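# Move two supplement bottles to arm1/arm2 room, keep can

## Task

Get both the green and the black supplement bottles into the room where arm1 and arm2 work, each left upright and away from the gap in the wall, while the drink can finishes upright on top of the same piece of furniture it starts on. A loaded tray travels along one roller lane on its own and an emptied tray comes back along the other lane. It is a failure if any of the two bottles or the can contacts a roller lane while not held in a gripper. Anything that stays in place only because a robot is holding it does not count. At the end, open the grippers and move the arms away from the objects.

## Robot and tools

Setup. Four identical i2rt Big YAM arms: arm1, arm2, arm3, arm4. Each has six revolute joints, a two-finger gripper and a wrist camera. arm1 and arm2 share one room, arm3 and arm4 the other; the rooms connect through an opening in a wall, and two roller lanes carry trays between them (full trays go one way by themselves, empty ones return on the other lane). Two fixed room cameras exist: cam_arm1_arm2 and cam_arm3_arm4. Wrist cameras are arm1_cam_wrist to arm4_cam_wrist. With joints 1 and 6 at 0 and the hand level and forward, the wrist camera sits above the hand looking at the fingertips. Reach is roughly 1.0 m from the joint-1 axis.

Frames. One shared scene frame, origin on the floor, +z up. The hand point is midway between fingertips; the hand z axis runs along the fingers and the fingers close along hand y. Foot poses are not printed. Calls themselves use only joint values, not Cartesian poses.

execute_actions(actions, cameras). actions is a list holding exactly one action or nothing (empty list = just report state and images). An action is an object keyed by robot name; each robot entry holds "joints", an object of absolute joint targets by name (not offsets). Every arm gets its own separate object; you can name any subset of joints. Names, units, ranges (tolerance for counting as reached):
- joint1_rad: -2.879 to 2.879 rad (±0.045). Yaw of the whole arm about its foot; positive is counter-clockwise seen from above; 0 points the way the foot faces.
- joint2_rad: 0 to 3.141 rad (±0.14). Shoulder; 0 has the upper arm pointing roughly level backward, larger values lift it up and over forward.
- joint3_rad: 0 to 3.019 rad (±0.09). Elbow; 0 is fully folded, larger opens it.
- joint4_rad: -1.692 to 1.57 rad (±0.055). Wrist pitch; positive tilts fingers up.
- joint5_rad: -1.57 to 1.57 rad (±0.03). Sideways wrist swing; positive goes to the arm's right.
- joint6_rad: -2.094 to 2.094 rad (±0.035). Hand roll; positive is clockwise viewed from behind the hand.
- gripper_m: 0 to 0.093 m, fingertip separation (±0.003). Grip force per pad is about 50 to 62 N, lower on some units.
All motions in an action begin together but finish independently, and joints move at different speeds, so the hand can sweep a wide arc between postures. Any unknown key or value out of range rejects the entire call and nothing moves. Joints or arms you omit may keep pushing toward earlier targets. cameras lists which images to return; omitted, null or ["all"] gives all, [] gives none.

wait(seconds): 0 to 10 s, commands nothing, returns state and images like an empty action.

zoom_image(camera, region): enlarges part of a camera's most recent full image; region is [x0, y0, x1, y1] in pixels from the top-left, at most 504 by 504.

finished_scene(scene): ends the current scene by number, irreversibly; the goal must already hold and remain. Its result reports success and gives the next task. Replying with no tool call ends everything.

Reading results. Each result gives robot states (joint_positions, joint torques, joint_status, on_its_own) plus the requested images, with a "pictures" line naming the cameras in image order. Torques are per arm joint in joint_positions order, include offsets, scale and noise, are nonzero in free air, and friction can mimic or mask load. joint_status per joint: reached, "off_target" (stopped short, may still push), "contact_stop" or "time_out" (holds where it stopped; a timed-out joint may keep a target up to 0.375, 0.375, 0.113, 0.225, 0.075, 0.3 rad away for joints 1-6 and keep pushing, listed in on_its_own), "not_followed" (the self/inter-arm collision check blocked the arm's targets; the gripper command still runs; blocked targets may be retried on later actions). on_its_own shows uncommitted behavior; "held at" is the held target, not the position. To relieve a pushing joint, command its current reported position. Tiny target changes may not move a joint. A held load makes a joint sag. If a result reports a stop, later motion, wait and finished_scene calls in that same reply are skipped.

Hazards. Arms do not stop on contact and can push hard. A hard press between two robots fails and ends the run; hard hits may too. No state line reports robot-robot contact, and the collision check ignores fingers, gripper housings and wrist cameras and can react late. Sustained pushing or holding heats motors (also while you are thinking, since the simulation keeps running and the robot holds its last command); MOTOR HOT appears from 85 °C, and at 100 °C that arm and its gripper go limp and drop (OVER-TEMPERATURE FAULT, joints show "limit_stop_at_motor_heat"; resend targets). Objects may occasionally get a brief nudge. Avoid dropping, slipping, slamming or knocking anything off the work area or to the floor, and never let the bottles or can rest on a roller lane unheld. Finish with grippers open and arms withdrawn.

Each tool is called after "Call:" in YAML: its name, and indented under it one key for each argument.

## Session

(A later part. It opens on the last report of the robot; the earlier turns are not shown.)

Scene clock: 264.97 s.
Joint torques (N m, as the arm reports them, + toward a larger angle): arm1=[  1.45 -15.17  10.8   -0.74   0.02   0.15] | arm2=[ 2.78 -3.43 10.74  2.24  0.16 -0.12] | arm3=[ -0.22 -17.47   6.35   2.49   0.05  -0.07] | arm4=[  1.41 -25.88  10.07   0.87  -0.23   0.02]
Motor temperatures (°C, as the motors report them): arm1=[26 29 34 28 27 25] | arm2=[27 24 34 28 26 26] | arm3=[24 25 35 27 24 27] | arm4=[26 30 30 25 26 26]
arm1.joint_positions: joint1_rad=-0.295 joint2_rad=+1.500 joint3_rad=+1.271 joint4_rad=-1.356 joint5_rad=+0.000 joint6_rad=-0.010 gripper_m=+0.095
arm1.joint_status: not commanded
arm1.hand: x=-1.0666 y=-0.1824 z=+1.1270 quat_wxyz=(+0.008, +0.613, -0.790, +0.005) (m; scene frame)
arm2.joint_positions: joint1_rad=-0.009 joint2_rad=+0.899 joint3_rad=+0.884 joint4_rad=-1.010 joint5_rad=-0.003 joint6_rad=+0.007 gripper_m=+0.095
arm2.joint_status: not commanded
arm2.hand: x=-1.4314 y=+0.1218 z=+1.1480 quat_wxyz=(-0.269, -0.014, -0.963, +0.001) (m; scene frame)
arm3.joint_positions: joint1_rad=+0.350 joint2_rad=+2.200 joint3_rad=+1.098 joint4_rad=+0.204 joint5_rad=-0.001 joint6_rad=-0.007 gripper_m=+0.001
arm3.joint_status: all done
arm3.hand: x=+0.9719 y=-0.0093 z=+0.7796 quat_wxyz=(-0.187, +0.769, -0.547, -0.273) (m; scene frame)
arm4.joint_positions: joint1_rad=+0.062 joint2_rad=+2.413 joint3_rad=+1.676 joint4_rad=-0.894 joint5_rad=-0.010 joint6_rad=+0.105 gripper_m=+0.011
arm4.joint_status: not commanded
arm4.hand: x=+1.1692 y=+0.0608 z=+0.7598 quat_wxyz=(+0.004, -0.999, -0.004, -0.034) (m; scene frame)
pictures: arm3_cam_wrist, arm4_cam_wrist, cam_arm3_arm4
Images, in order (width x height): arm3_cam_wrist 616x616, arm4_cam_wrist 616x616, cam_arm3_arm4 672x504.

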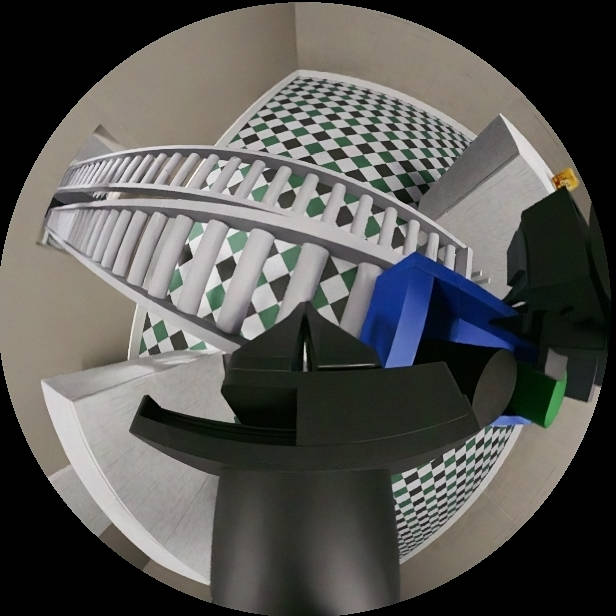

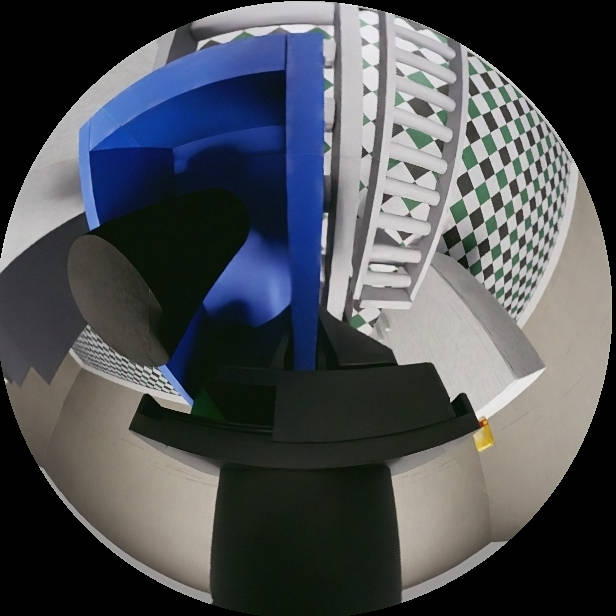

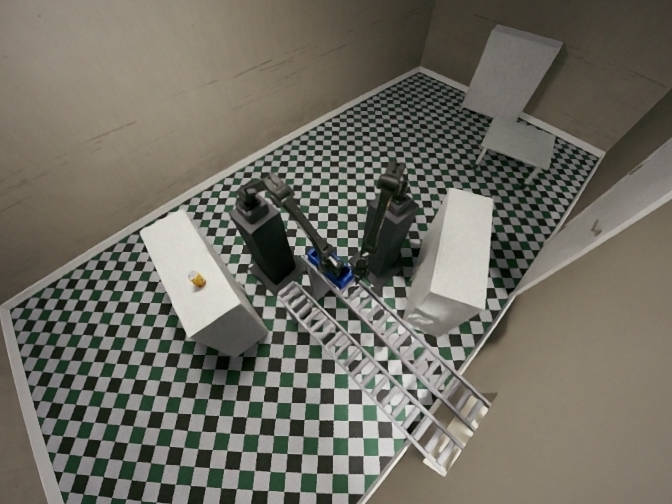

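Lower the blocker and bring it closer, then release.

Call:
execute_actions:
  actions:
    - {"arm3":{"joints":{"joint1_rad":0.30,"joint2_rad":2.24}}}
  cameras: ["arm3_cam_wrist"]

Call:
execute_actions:
  actions:
    - {"arm4":{"joints":{"gripper_m":0.03}}}
  cameras: ["arm3_cam_wrist","arm4_cam_wrist"]

Call:
execute_actions:
  actions:
    - {"arm4":{"joints":{"joint2_rad":2.1,"joint3_rad":1.62,"joint4_rad":-1.09}}}
  cameras: ["arm3_cam_wrist","arm4_cam_wrist"]

Scene clock: 270.90 s.
Joint torques (N m, as the arm reports them, + toward a larger angle): arm1=[  1.2  -15.29  10.81  -0.72   0.04   0.16] | arm2=[ 2.49 -3.37 10.69  2.22  0.14 -0.11] | arm3=[  0.39 -15.39   5.83   2.4    0.07  -0.05] | arm4=[  1.42 -26.25  10.07   0.91  -0.21   0.02]
Motor temperatures (°C, as the motors report them): arm1=[26 29 34 28 27 25] | arm2=[27 24 34 28 26 26] | arm3=[24 26 35 27 24 27] | arm4=[26 30 30 25 26 26]
arm1.joint_positions: joint1_rad=-0.295 joint2_rad=+1.500 joint3_rad=+1.271 joint4_rad=-1.356 joint5_rad=+0.000 joint6_rad=-0.010 gripper_m=+0.095
arm1.joint_status: not commanded
arm1.hand: x=-1.0666 y=-0.1824 z=+1.1270 quat_wxyz=(+0.008, +0.613, -0.790, +0.005) (m; scene frame)
arm2.joint_positions: joint1_rad=-0.009 joint2_rad=+0.899 joint3_rad=+0.884 joint4_rad=-1.010 joint5_rad=-0.003 joint6_rad=+0.007 gripper_m=+0.095
arm2.joint_status: not commanded
arm2.hand: x=-1.4314 y=+0.1218 z=+1.1480 quat_wxyz=(-0.269, -0.014, -0.963, +0.001) (m; scene frame)
arm3.joint_positions: joint1_rad=+0.305 joint2_rad=+2.234 joint3_rad=+1.098 joint4_rad=+0.204 joint5_rad=-0.002 joint6_rad=-0.006 gripper_m=+0.001
arm3.joint_status: all done
arm3.hand: x=+1.0008 y=-0.0099 z=+0.7588 quat_wxyz=(-0.183, +0.761, -0.568, -0.256) (m; scene frame)
arm4.joint_positions: joint1_rad=+0.062 joint2_rad=+2.415 joint3_rad=+1.676 joint4_rad=-0.894 joint5_rad=-0.011 joint6_rad=+0.105 gripper_m=+0.011
arm4.joint_status: not commanded
arm4.hand: x=+1.1698 y=+0.0608 z=+0.7587 quat_wxyz=(+0.004, -0.999, -0.004, -0.035) (m; scene frame)
pictures: arm3_cam_wrist
Images, in order (width x height): arm3_cam_wrist 616x616.

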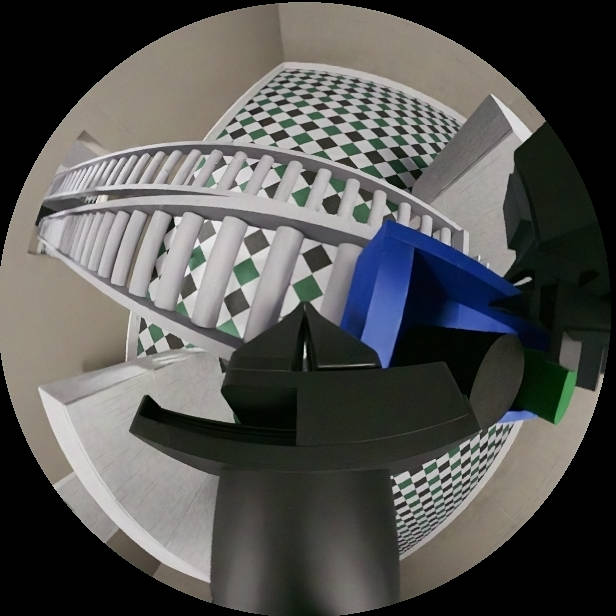

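Scene clock: 271.60 s.
Joint torques (N m, as the arm reports them, + toward a larger angle): arm1=[  1.51 -15.32  10.87  -0.71   0.02   0.17] | arm2=[ 2.62 -2.9  10.7   2.19  0.2  -0.14] | arm3=[ -0.19 -15.81   5.74   2.51   0.12   0.01] | arm4=[  1.64 -26.1    9.55   0.91  -0.13   0.02]
Motor temperatures (°C, as the motors report them): arm1=[26 29 34 28 27 25] | arm2=[27 24 34 28 26 26] | arm3=[24 26 35 27 24 27] | arm4=[26 30 30 25 26 26]
arm1.joint_positions: joint1_rad=-0.295 joint2_rad=+1.500 joint3_rad=+1.271 joint4_rad=-1.356 joint5_rad=+0.000 joint6_rad=-0.010 gripper_m=+0.095
arm1.joint_status: not commanded
arm1.hand: x=-1.0666 y=-0.1824 z=+1.1270 quat_wxyz=(+0.008, +0.613, -0.790, +0.005) (m; scene frame)
arm2.joint_positions: joint1_rad=-0.009 joint2_rad=+0.899 joint3_rad=+0.884 joint4_rad=-1.010 joint5_rad=-0.003 joint6_rad=+0.007 gripper_m=+0.095
arm2.joint_status: not commanded
arm2.hand: x=-1.4314 y=+0.1218 z=+1.1480 quat_wxyz=(-0.269, -0.014, -0.963, +0.001) (m; scene frame)
arm3.joint_positions: joint1_rad=+0.305 joint2_rad=+2.234 joint3_rad=+1.098 joint4_rad=+0.204 joint5_rad=-0.003 joint6_rad=-0.006 gripper_m=+0.001
arm3.joint_status: not commanded
arm3.hand: x=+1.0005 y=-0.0099 z=+0.7589 quat_wxyz=(-0.182, +0.761, -0.568, -0.256) (m; scene frame)
arm4.joint_positions: joint1_rad=+0.062 joint2_rad=+2.414 joint3_rad=+1.685 joint4_rad=-0.894 joint5_rad=-0.012 joint6_rad=+0.105 gripper_m=+0.030
arm4.joint_status: all done
arm4.hand: x=+1.1654 y=+0.0600 z=+0.7614 quat_wxyz=(+0.003, -1.000, -0.004, -0.031) (m; scene frame)
pictures: arm3_cam_wrist, arm4_cam_wrist
Images, in order (width x height): arm3_cam_wrist 616x616, arm4_cam_wrist 616x616.

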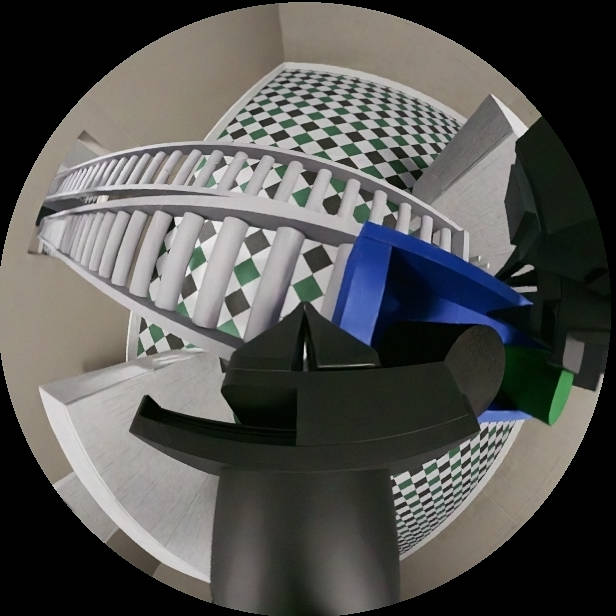

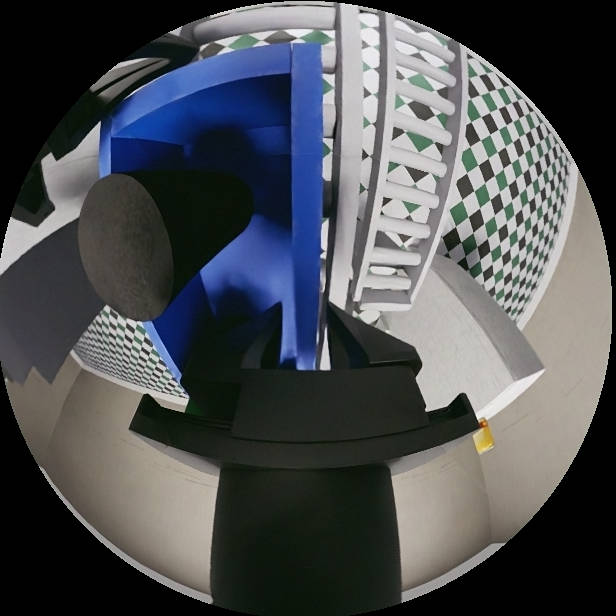

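Scene clock: 273.00 s.
Joint torques (N m, as the arm reports them, + toward a larger angle): arm1=[  1.37 -15.16  10.79  -0.75   0.03   0.16] | arm2=[ 2.52 -3.96 10.86  2.    0.13 -0.14] | arm3=[  0.38 -15.51   5.96   2.23   0.15  -0.05] | arm4=[  1.32 -22.74   8.71   0.23  -0.13   0.02]
Motor temperatures (°C, as the motors report them): arm1=[26 29 34 28 27 25] | arm2=[27 24 34 28 26 26] | arm3=[24 26 34 27 24 27] | arm4=[26 30 30 25 26 26]
arm1.joint_positions: joint1_rad=-0.295 joint2_rad=+1.500 joint3_rad=+1.271 joint4_rad=-1.356 joint5_rad=+0.000 joint6_rad=-0.010 gripper_m=+0.095
arm1.joint_status: not commanded
arm1.hand: x=-1.0666 y=-0.1824 z=+1.1270 quat_wxyz=(+0.008, +0.613, -0.790, +0.005) (m; scene frame)
arm2.joint_positions: joint1_rad=-0.009 joint2_rad=+0.899 joint3_rad=+0.884 joint4_rad=-1.010 joint5_rad=-0.003 joint6_rad=+0.007 gripper_m=+0.095
arm2.joint_status: not commanded
arm2.hand: x=-1.4314 y=+0.1218 z=+1.1480 quat_wxyz=(-0.269, -0.014, -0.963, +0.001) (m; scene frame)
arm3.joint_positions: joint1_rad=+0.305 joint2_rad=+2.234 joint3_rad=+1.098 joint4_rad=+0.204 joint5_rad=-0.003 joint6_rad=-0.006 gripper_m=+0.001
arm3.joint_status: not commanded
arm3.hand: x=+1.0005 y=-0.0099 z=+0.7589 quat_wxyz=(-0.182, +0.761, -0.568, -0.256) (m; scene frame)
arm4.joint_positions: joint1_rad=+0.062 joint2_rad=+2.109 joint3_rad=+1.602 joint4_rad=-1.081 joint5_rad=-0.012 joint6_rad=+0.105 gripper_m=+0.030
arm4.joint_status: all done
arm4.hand: x=+1.1817 y=+0.0600 z=+0.9195 quat_wxyz=(+0.001, -1.000, -0.004, -0.013) (m; scene frame)
pictures: arm3_cam_wrist, arm4_cam_wrist
Images, in order (width x height): arm3_cam_wrist 616x616, arm4_cam_wrist 616x616.

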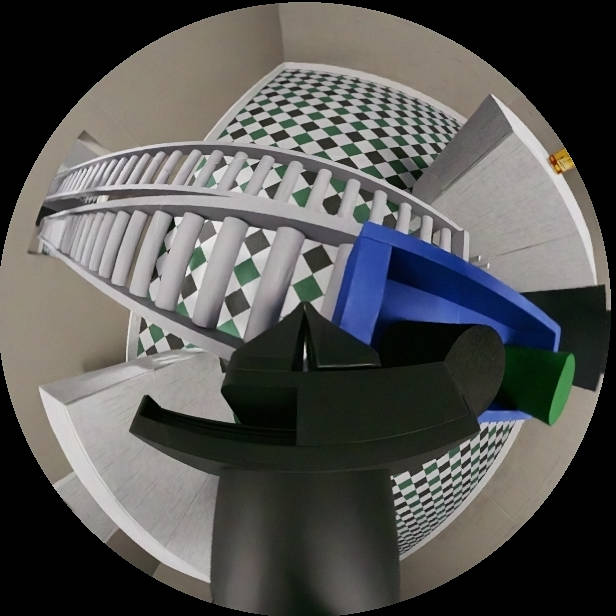

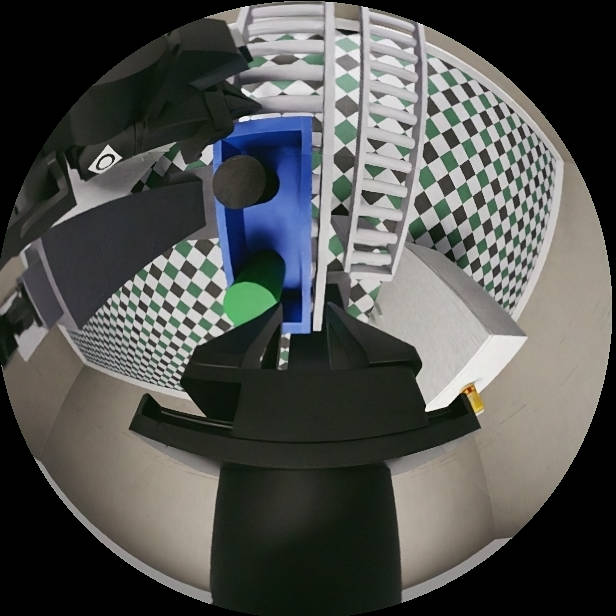

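Call:
execute_actions:
  actions:
    - {"arm3":{"joints":{"joint1_rad":0.75,"joint2_rad":1.8}},"arm4":{"joints":{"joint2_rad":1.5,"joint3_rad":1.1}},"arm2":{"joints":{"joint1_rad":-0.15}}}

Call:
execute_actions:
  actions: []
  cameras: ["cam_arm3_arm4","cam_arm1_arm2"]

Scene clock: 278.90 s.
Joint torques (N m, as the arm reports them, + toward a larger angle): arm1=[  1.5  -15.59  10.75  -0.67   0.03   0.16] | arm2=[ 1.21 -3.83 10.67  2.06  0.06 -0.14] | arm3=[ -0.39 -15.07   8.9    2.8    0.11  -0.05] | arm4=[  1.54 -12.14   8.3    0.56  -0.14   0.02]
Motor temperatures (°C, as the motors report them): arm1=[26 29 34 28 27 25] | arm2=[27 24 34 28 26 26] | arm3=[24 26 34 27 24 27] | arm4=[26 30 30 25 26 26]
arm1.joint_positions: joint1_rad=-0.295 joint2_rad=+1.500 joint3_rad=+1.271 joint4_rad=-1.356 joint5_rad=+0.000 joint6_rad=-0.010 gripper_m=+0.095
arm1.joint_status: not commanded
arm1.hand: x=-1.0666 y=-0.1824 z=+1.1270 quat_wxyz=(+0.008, +0.613, -0.790, +0.005) (m; scene frame)
arm2.joint_positions: joint1_rad=-0.149 joint2_rad=+0.899 joint3_rad=+0.884 joint4_rad=-1.010 joint5_rad=-0.001 joint6_rad=+0.007 gripper_m=+0.095
arm2.joint_status: all done
arm2.hand: x=-1.4360 y=+0.0731 z=+1.1480 quat_wxyz=(-0.269, -0.081, -0.960, +0.021) (m; scene frame)
arm3.joint_positions: joint1_rad=+0.754 joint2_rad=+1.799 joint3_rad=+1.100 joint4_rad=+0.214 joint5_rad=-0.002 joint6_rad=-0.006 gripper_m=+0.001
arm3.joint_status: all done
arm3.hand: x=+0.7203 y=-0.0929 z=+1.0438 quat_wxyz=(-0.206, +0.781, -0.347, -0.477) (m; scene frame)
arm4.joint_positions: joint1_rad=+0.062 joint2_rad=+1.499 joint3_rad=+1.096 joint4_rad=-1.084 joint5_rad=-0.012 joint6_rad=+0.105 gripper_m=+0.030
arm4.joint_status: all done
arm4.hand: x=+1.3495 y=+0.0777 z=+1.0498 quat_wxyz=(-0.004, -0.999, -0.005, +0.037) (m; scene frame)
pictures: arm1_cam_wrist, arm2_cam_wrist, arm3_cam_wrist, arm4_cam_wrist, cam_arm1_arm2, cam_arm3_arm4
Images, in order (width x height): arm1_cam_wrist 616x616, arm2_cam_wrist 616x616, arm3_cam_wrist 616x616, arm4_cam_wrist 616x616, cam_arm1_arm2 672x504, cam_arm3_arm4 672x504.

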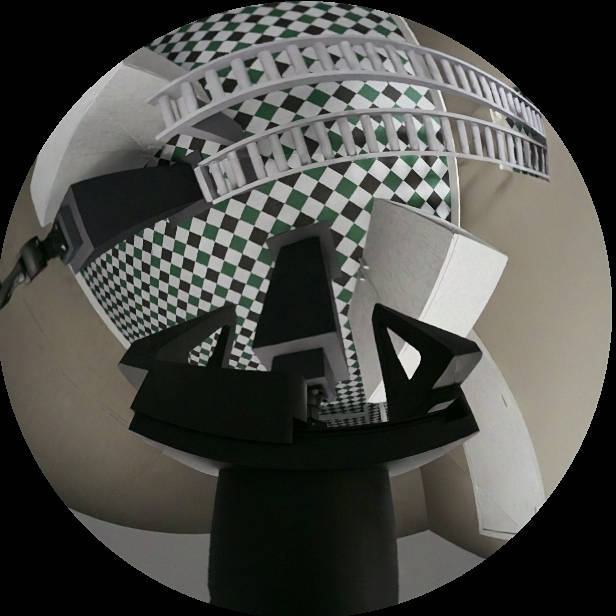

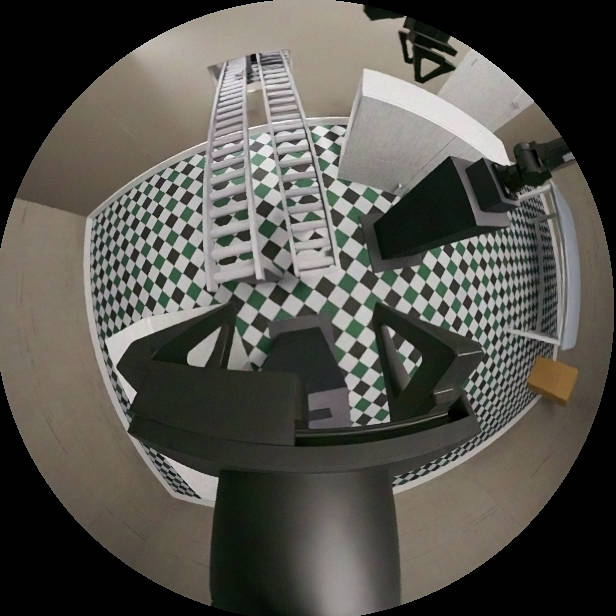

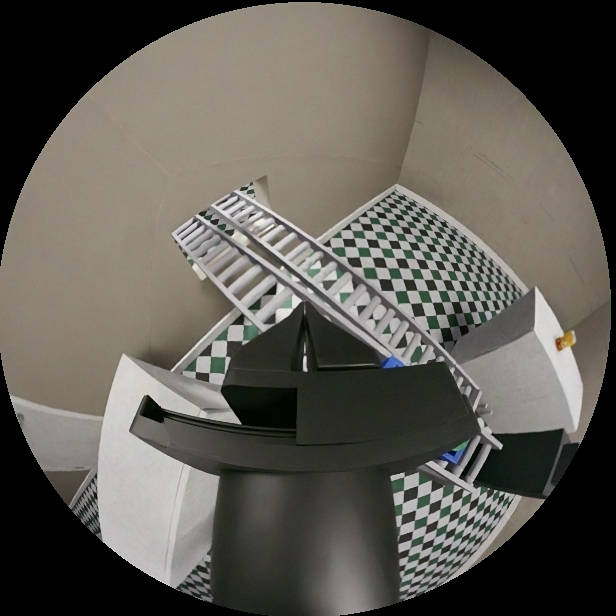

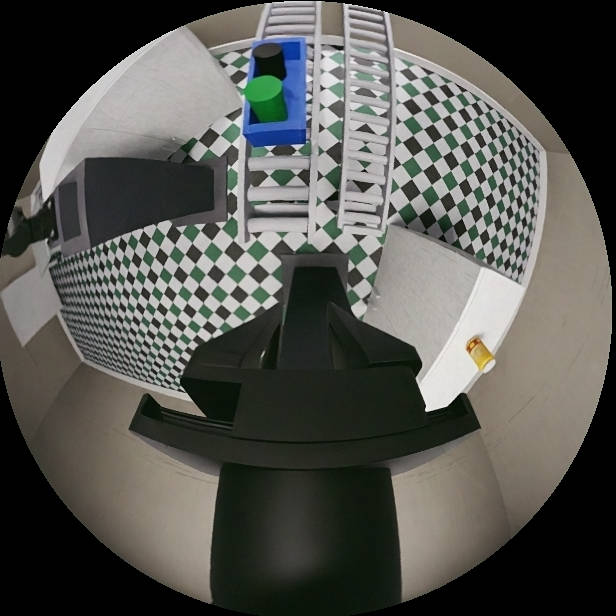

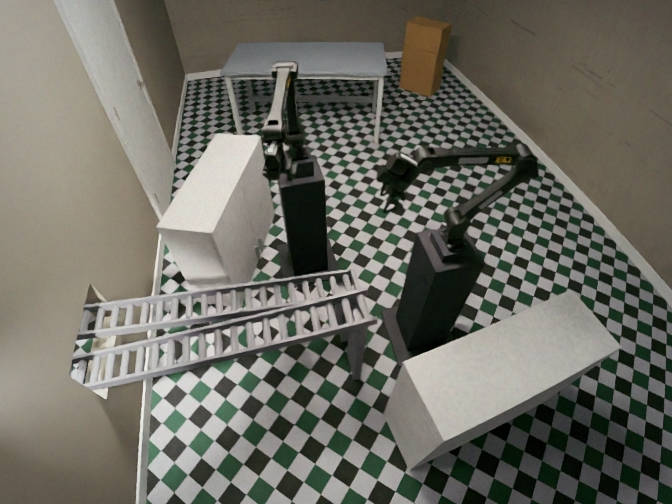

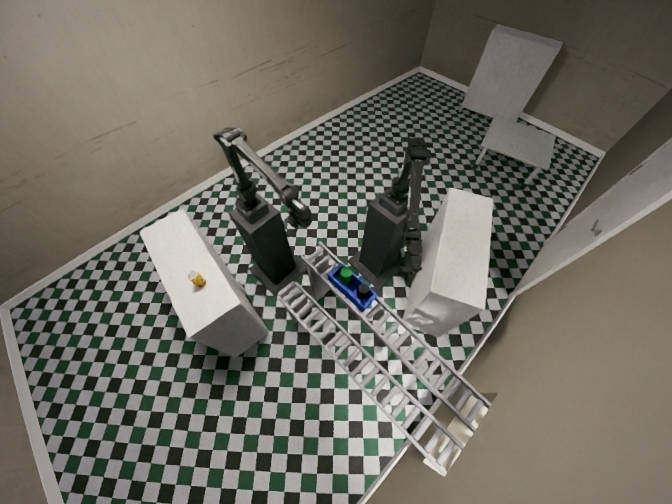

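Scene clock: 278.90 s.
Joint torques (N m, as the arm reports them, + toward a larger angle): arm1=[  1.5  -15.59  10.75  -0.67   0.03   0.16] | arm2=[ 1.21 -3.83 10.67  2.06  0.06 -0.14] | arm3=[ -0.39 -15.07   8.9    2.8    0.11  -0.05] | arm4=[  1.54 -12.14   8.3    0.56  -0.14   0.02]
Motor temperatures (°C, as the motors report them): arm1=[26 29 34 28 27 25] | arm2=[27 24 34 28 26 26] | arm3=[24 26 34 27 24 27] | arm4=[26 30 30 25 26 26]
arm1.joint_positions: joint1_rad=-0.295 joint2_rad=+1.500 joint3_rad=+1.271 joint4_rad=-1.356 joint5_rad=+0.000 joint6_rad=-0.010 gripper_m=+0.095
arm1.joint_status: not commanded
arm1.hand: x=-1.0666 y=-0.1824 z=+1.1270 quat_wxyz=(+0.008, +0.613, -0.790, +0.005) (m; scene frame)
arm2.joint_positions: joint1_rad=-0.149 joint2_rad=+0.899 joint3_rad=+0.884 joint4_rad=-1.010 joint5_rad=-0.001 joint6_rad=+0.007 gripper_m=+0.095
arm2.joint_status: all done
arm2.hand: x=-1.4360 y=+0.0731 z=+1.1480 quat_wxyz=(-0.269, -0.081, -0.960, +0.021) (m; scene frame)
arm3.joint_positions: joint1_rad=+0.754 joint2_rad=+1.799 joint3_rad=+1.100 joint4_rad=+0.214 joint5_rad=-0.002 joint6_rad=-0.006 gripper_m=+0.001
arm3.joint_status: all done
arm3.hand: x=+0.7203 y=-0.0929 z=+1.0438 quat_wxyz=(-0.206, +0.781, -0.347, -0.477) (m; scene frame)
arm4.joint_positions: joint1_rad=+0.062 joint2_rad=+1.499 joint3_rad=+1.096 joint4_rad=-1.084 joint5_rad=-0.012 joint6_rad=+0.105 gripper_m=+0.030
arm4.joint_status: all done
arm4.hand: x=+1.3495 y=+0.0777 z=+1.0498 quat_wxyz=(-0.004, -0.999, -0.005, +0.037) (m; scene frame)
pictures: cam_arm1_arm2, cam_arm3_arm4
Images, in order (width x height): cam_arm1_arm2 672x504, cam_arm3_arm4 672x504.

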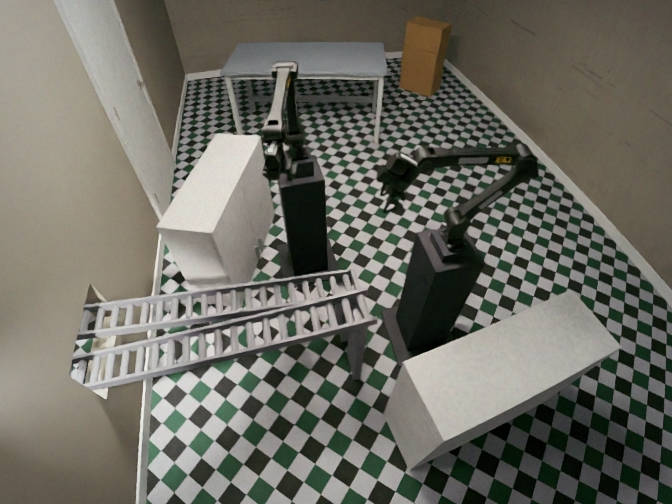

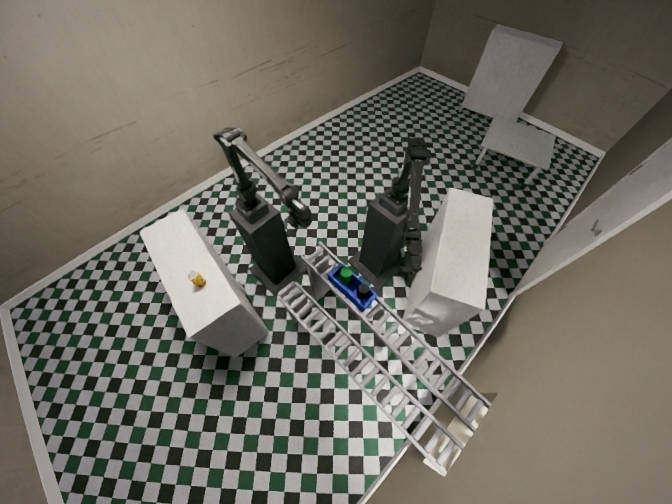

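Slow rolling, good.

Call:
wait:
  seconds: 10

Scene clock: 290.07 s.
Joint torques (N m, as the arm reports them, + toward a larger angle): arm1=[  1.19 -15.14  10.75  -0.71   0.03   0.15] | arm2=[ 1.2  -3.77 10.68  2.09  0.07 -0.13] | arm3=[ -0.14 -14.71   8.99   2.32   0.07  -0.08] | arm4=[  1.51 -12.12   8.3    0.55  -0.14   0.02]
Motor temperatures (°C, as the motors report them): arm1=[26 29 34 28 27 25] | arm2=[27 24 34 28 26 26] | arm3=[24 26 34 27 24 27] | arm4=[26 29 30 25 26 26]
arm1.joint_positions: joint1_rad=-0.295 joint2_rad=+1.500 joint3_rad=+1.271 joint4_rad=-1.356 joint5_rad=+0.000 joint6_rad=-0.010 gripper_m=+0.095
arm1.joint_status: not commanded
arm1.hand: x=-1.0666 y=-0.1824 z=+1.1270 quat_wxyz=(+0.008, +0.613, -0.790, +0.005) (m; scene frame)
arm2.joint_positions: joint1_rad=-0.149 joint2_rad=+0.899 joint3_rad=+0.884 joint4_rad=-1.010 joint5_rad=-0.001 joint6_rad=+0.007 gripper_m=+0.095
arm2.joint_status: all done
arm2.hand: x=-1.4360 y=+0.0731 z=+1.1480 quat_wxyz=(-0.269, -0.081, -0.960, +0.021) (m; scene frame)
arm3.joint_positions: joint1_rad=+0.754 joint2_rad=+1.799 joint3_rad=+1.100 joint4_rad=+0.214 joint5_rad=-0.002 joint6_rad=-0.006 gripper_m=+0.001
arm3.joint_status: all done
arm3.hand: x=+0.7203 y=-0.0929 z=+1.0438 quat_wxyz=(-0.206, +0.781, -0.347, -0.477) (m; scene frame)
arm4.joint_positions: joint1_rad=+0.062 joint2_rad=+1.499 joint3_rad=+1.096 joint4_rad=-1.084 joint5_rad=-0.012 joint6_rad=+0.105 gripper_m=+0.030
arm4.joint_status: all done
arm4.hand: x=+1.3495 y=+0.0777 z=+1.0498 quat_wxyz=(-0.004, -0.999, -0.005, +0.037) (m; scene frame)
wait: 10.00 s; at rest from the start
pictures: arm1_cam_wrist, arm2_cam_wrist, arm3_cam_wrist, arm4_cam_wrist, cam_arm1_arm2, cam_arm3_arm4
Images, in order (width x height): arm1_cam_wrist 616x616, arm2_cam_wrist 616x616, arm3_cam_wrist 616x616, arm4_cam_wrist 616x616, cam_arm1_arm2 672x504, cam_arm3_arm4 672x504.

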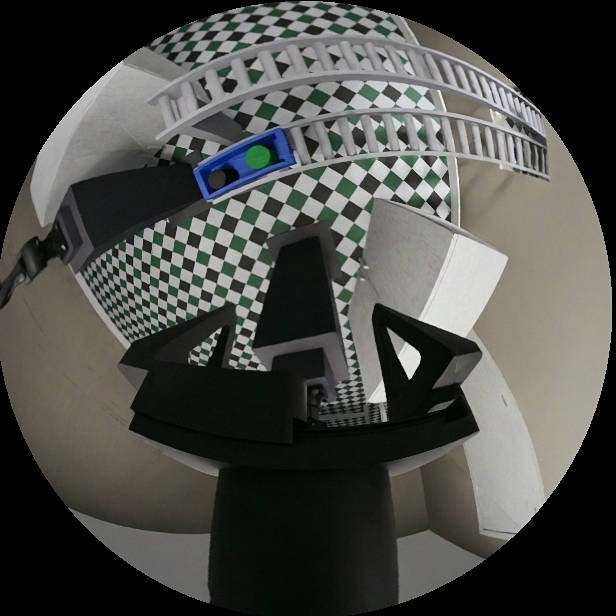

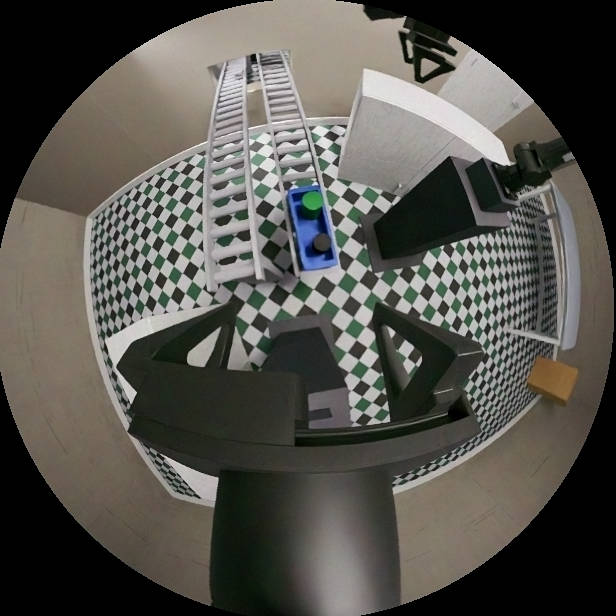

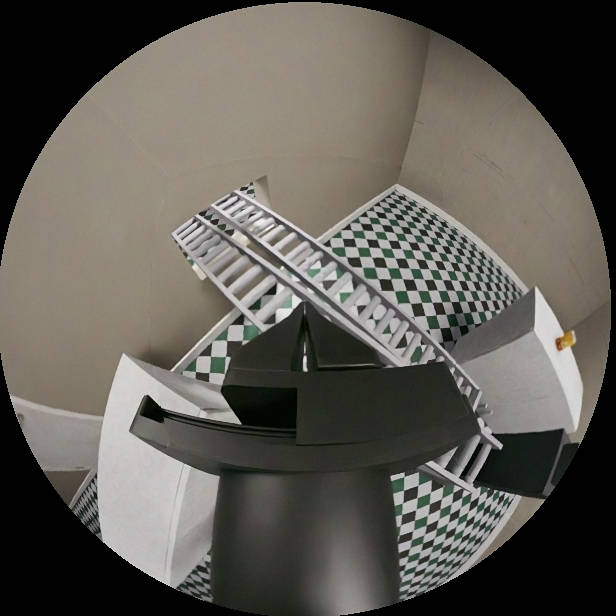

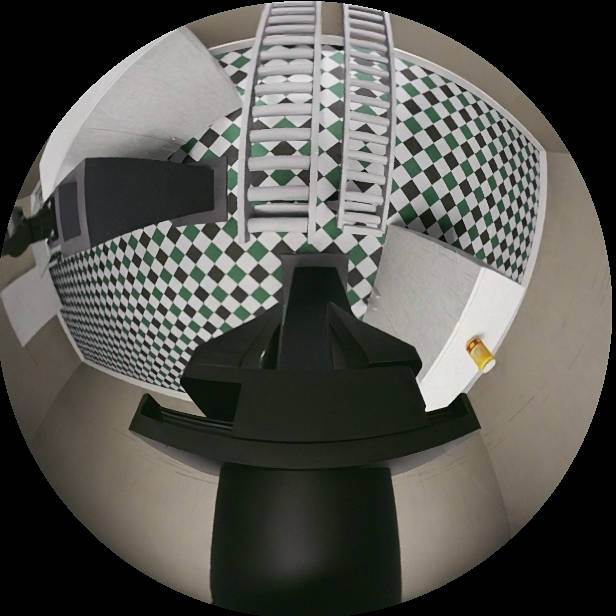

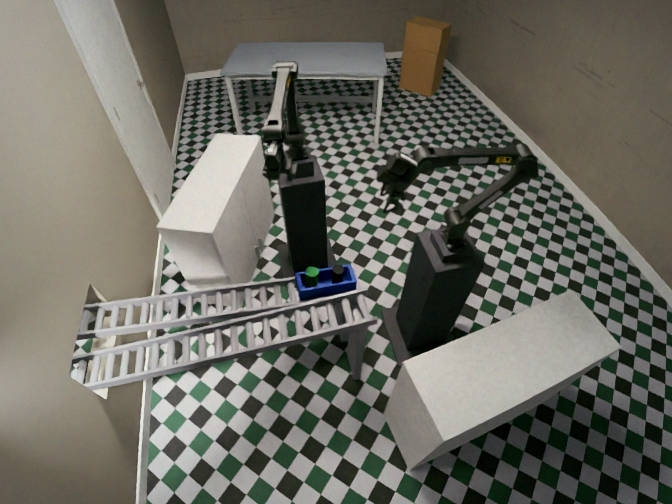

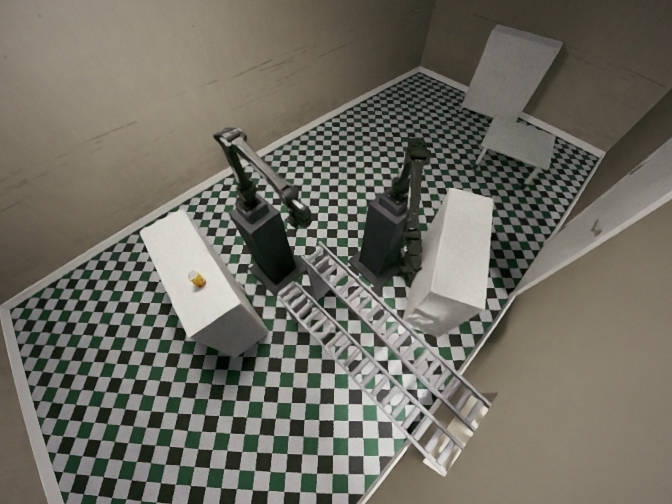

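Call:
finished_scene:
  scene: 1

The scene is finished: the task was done.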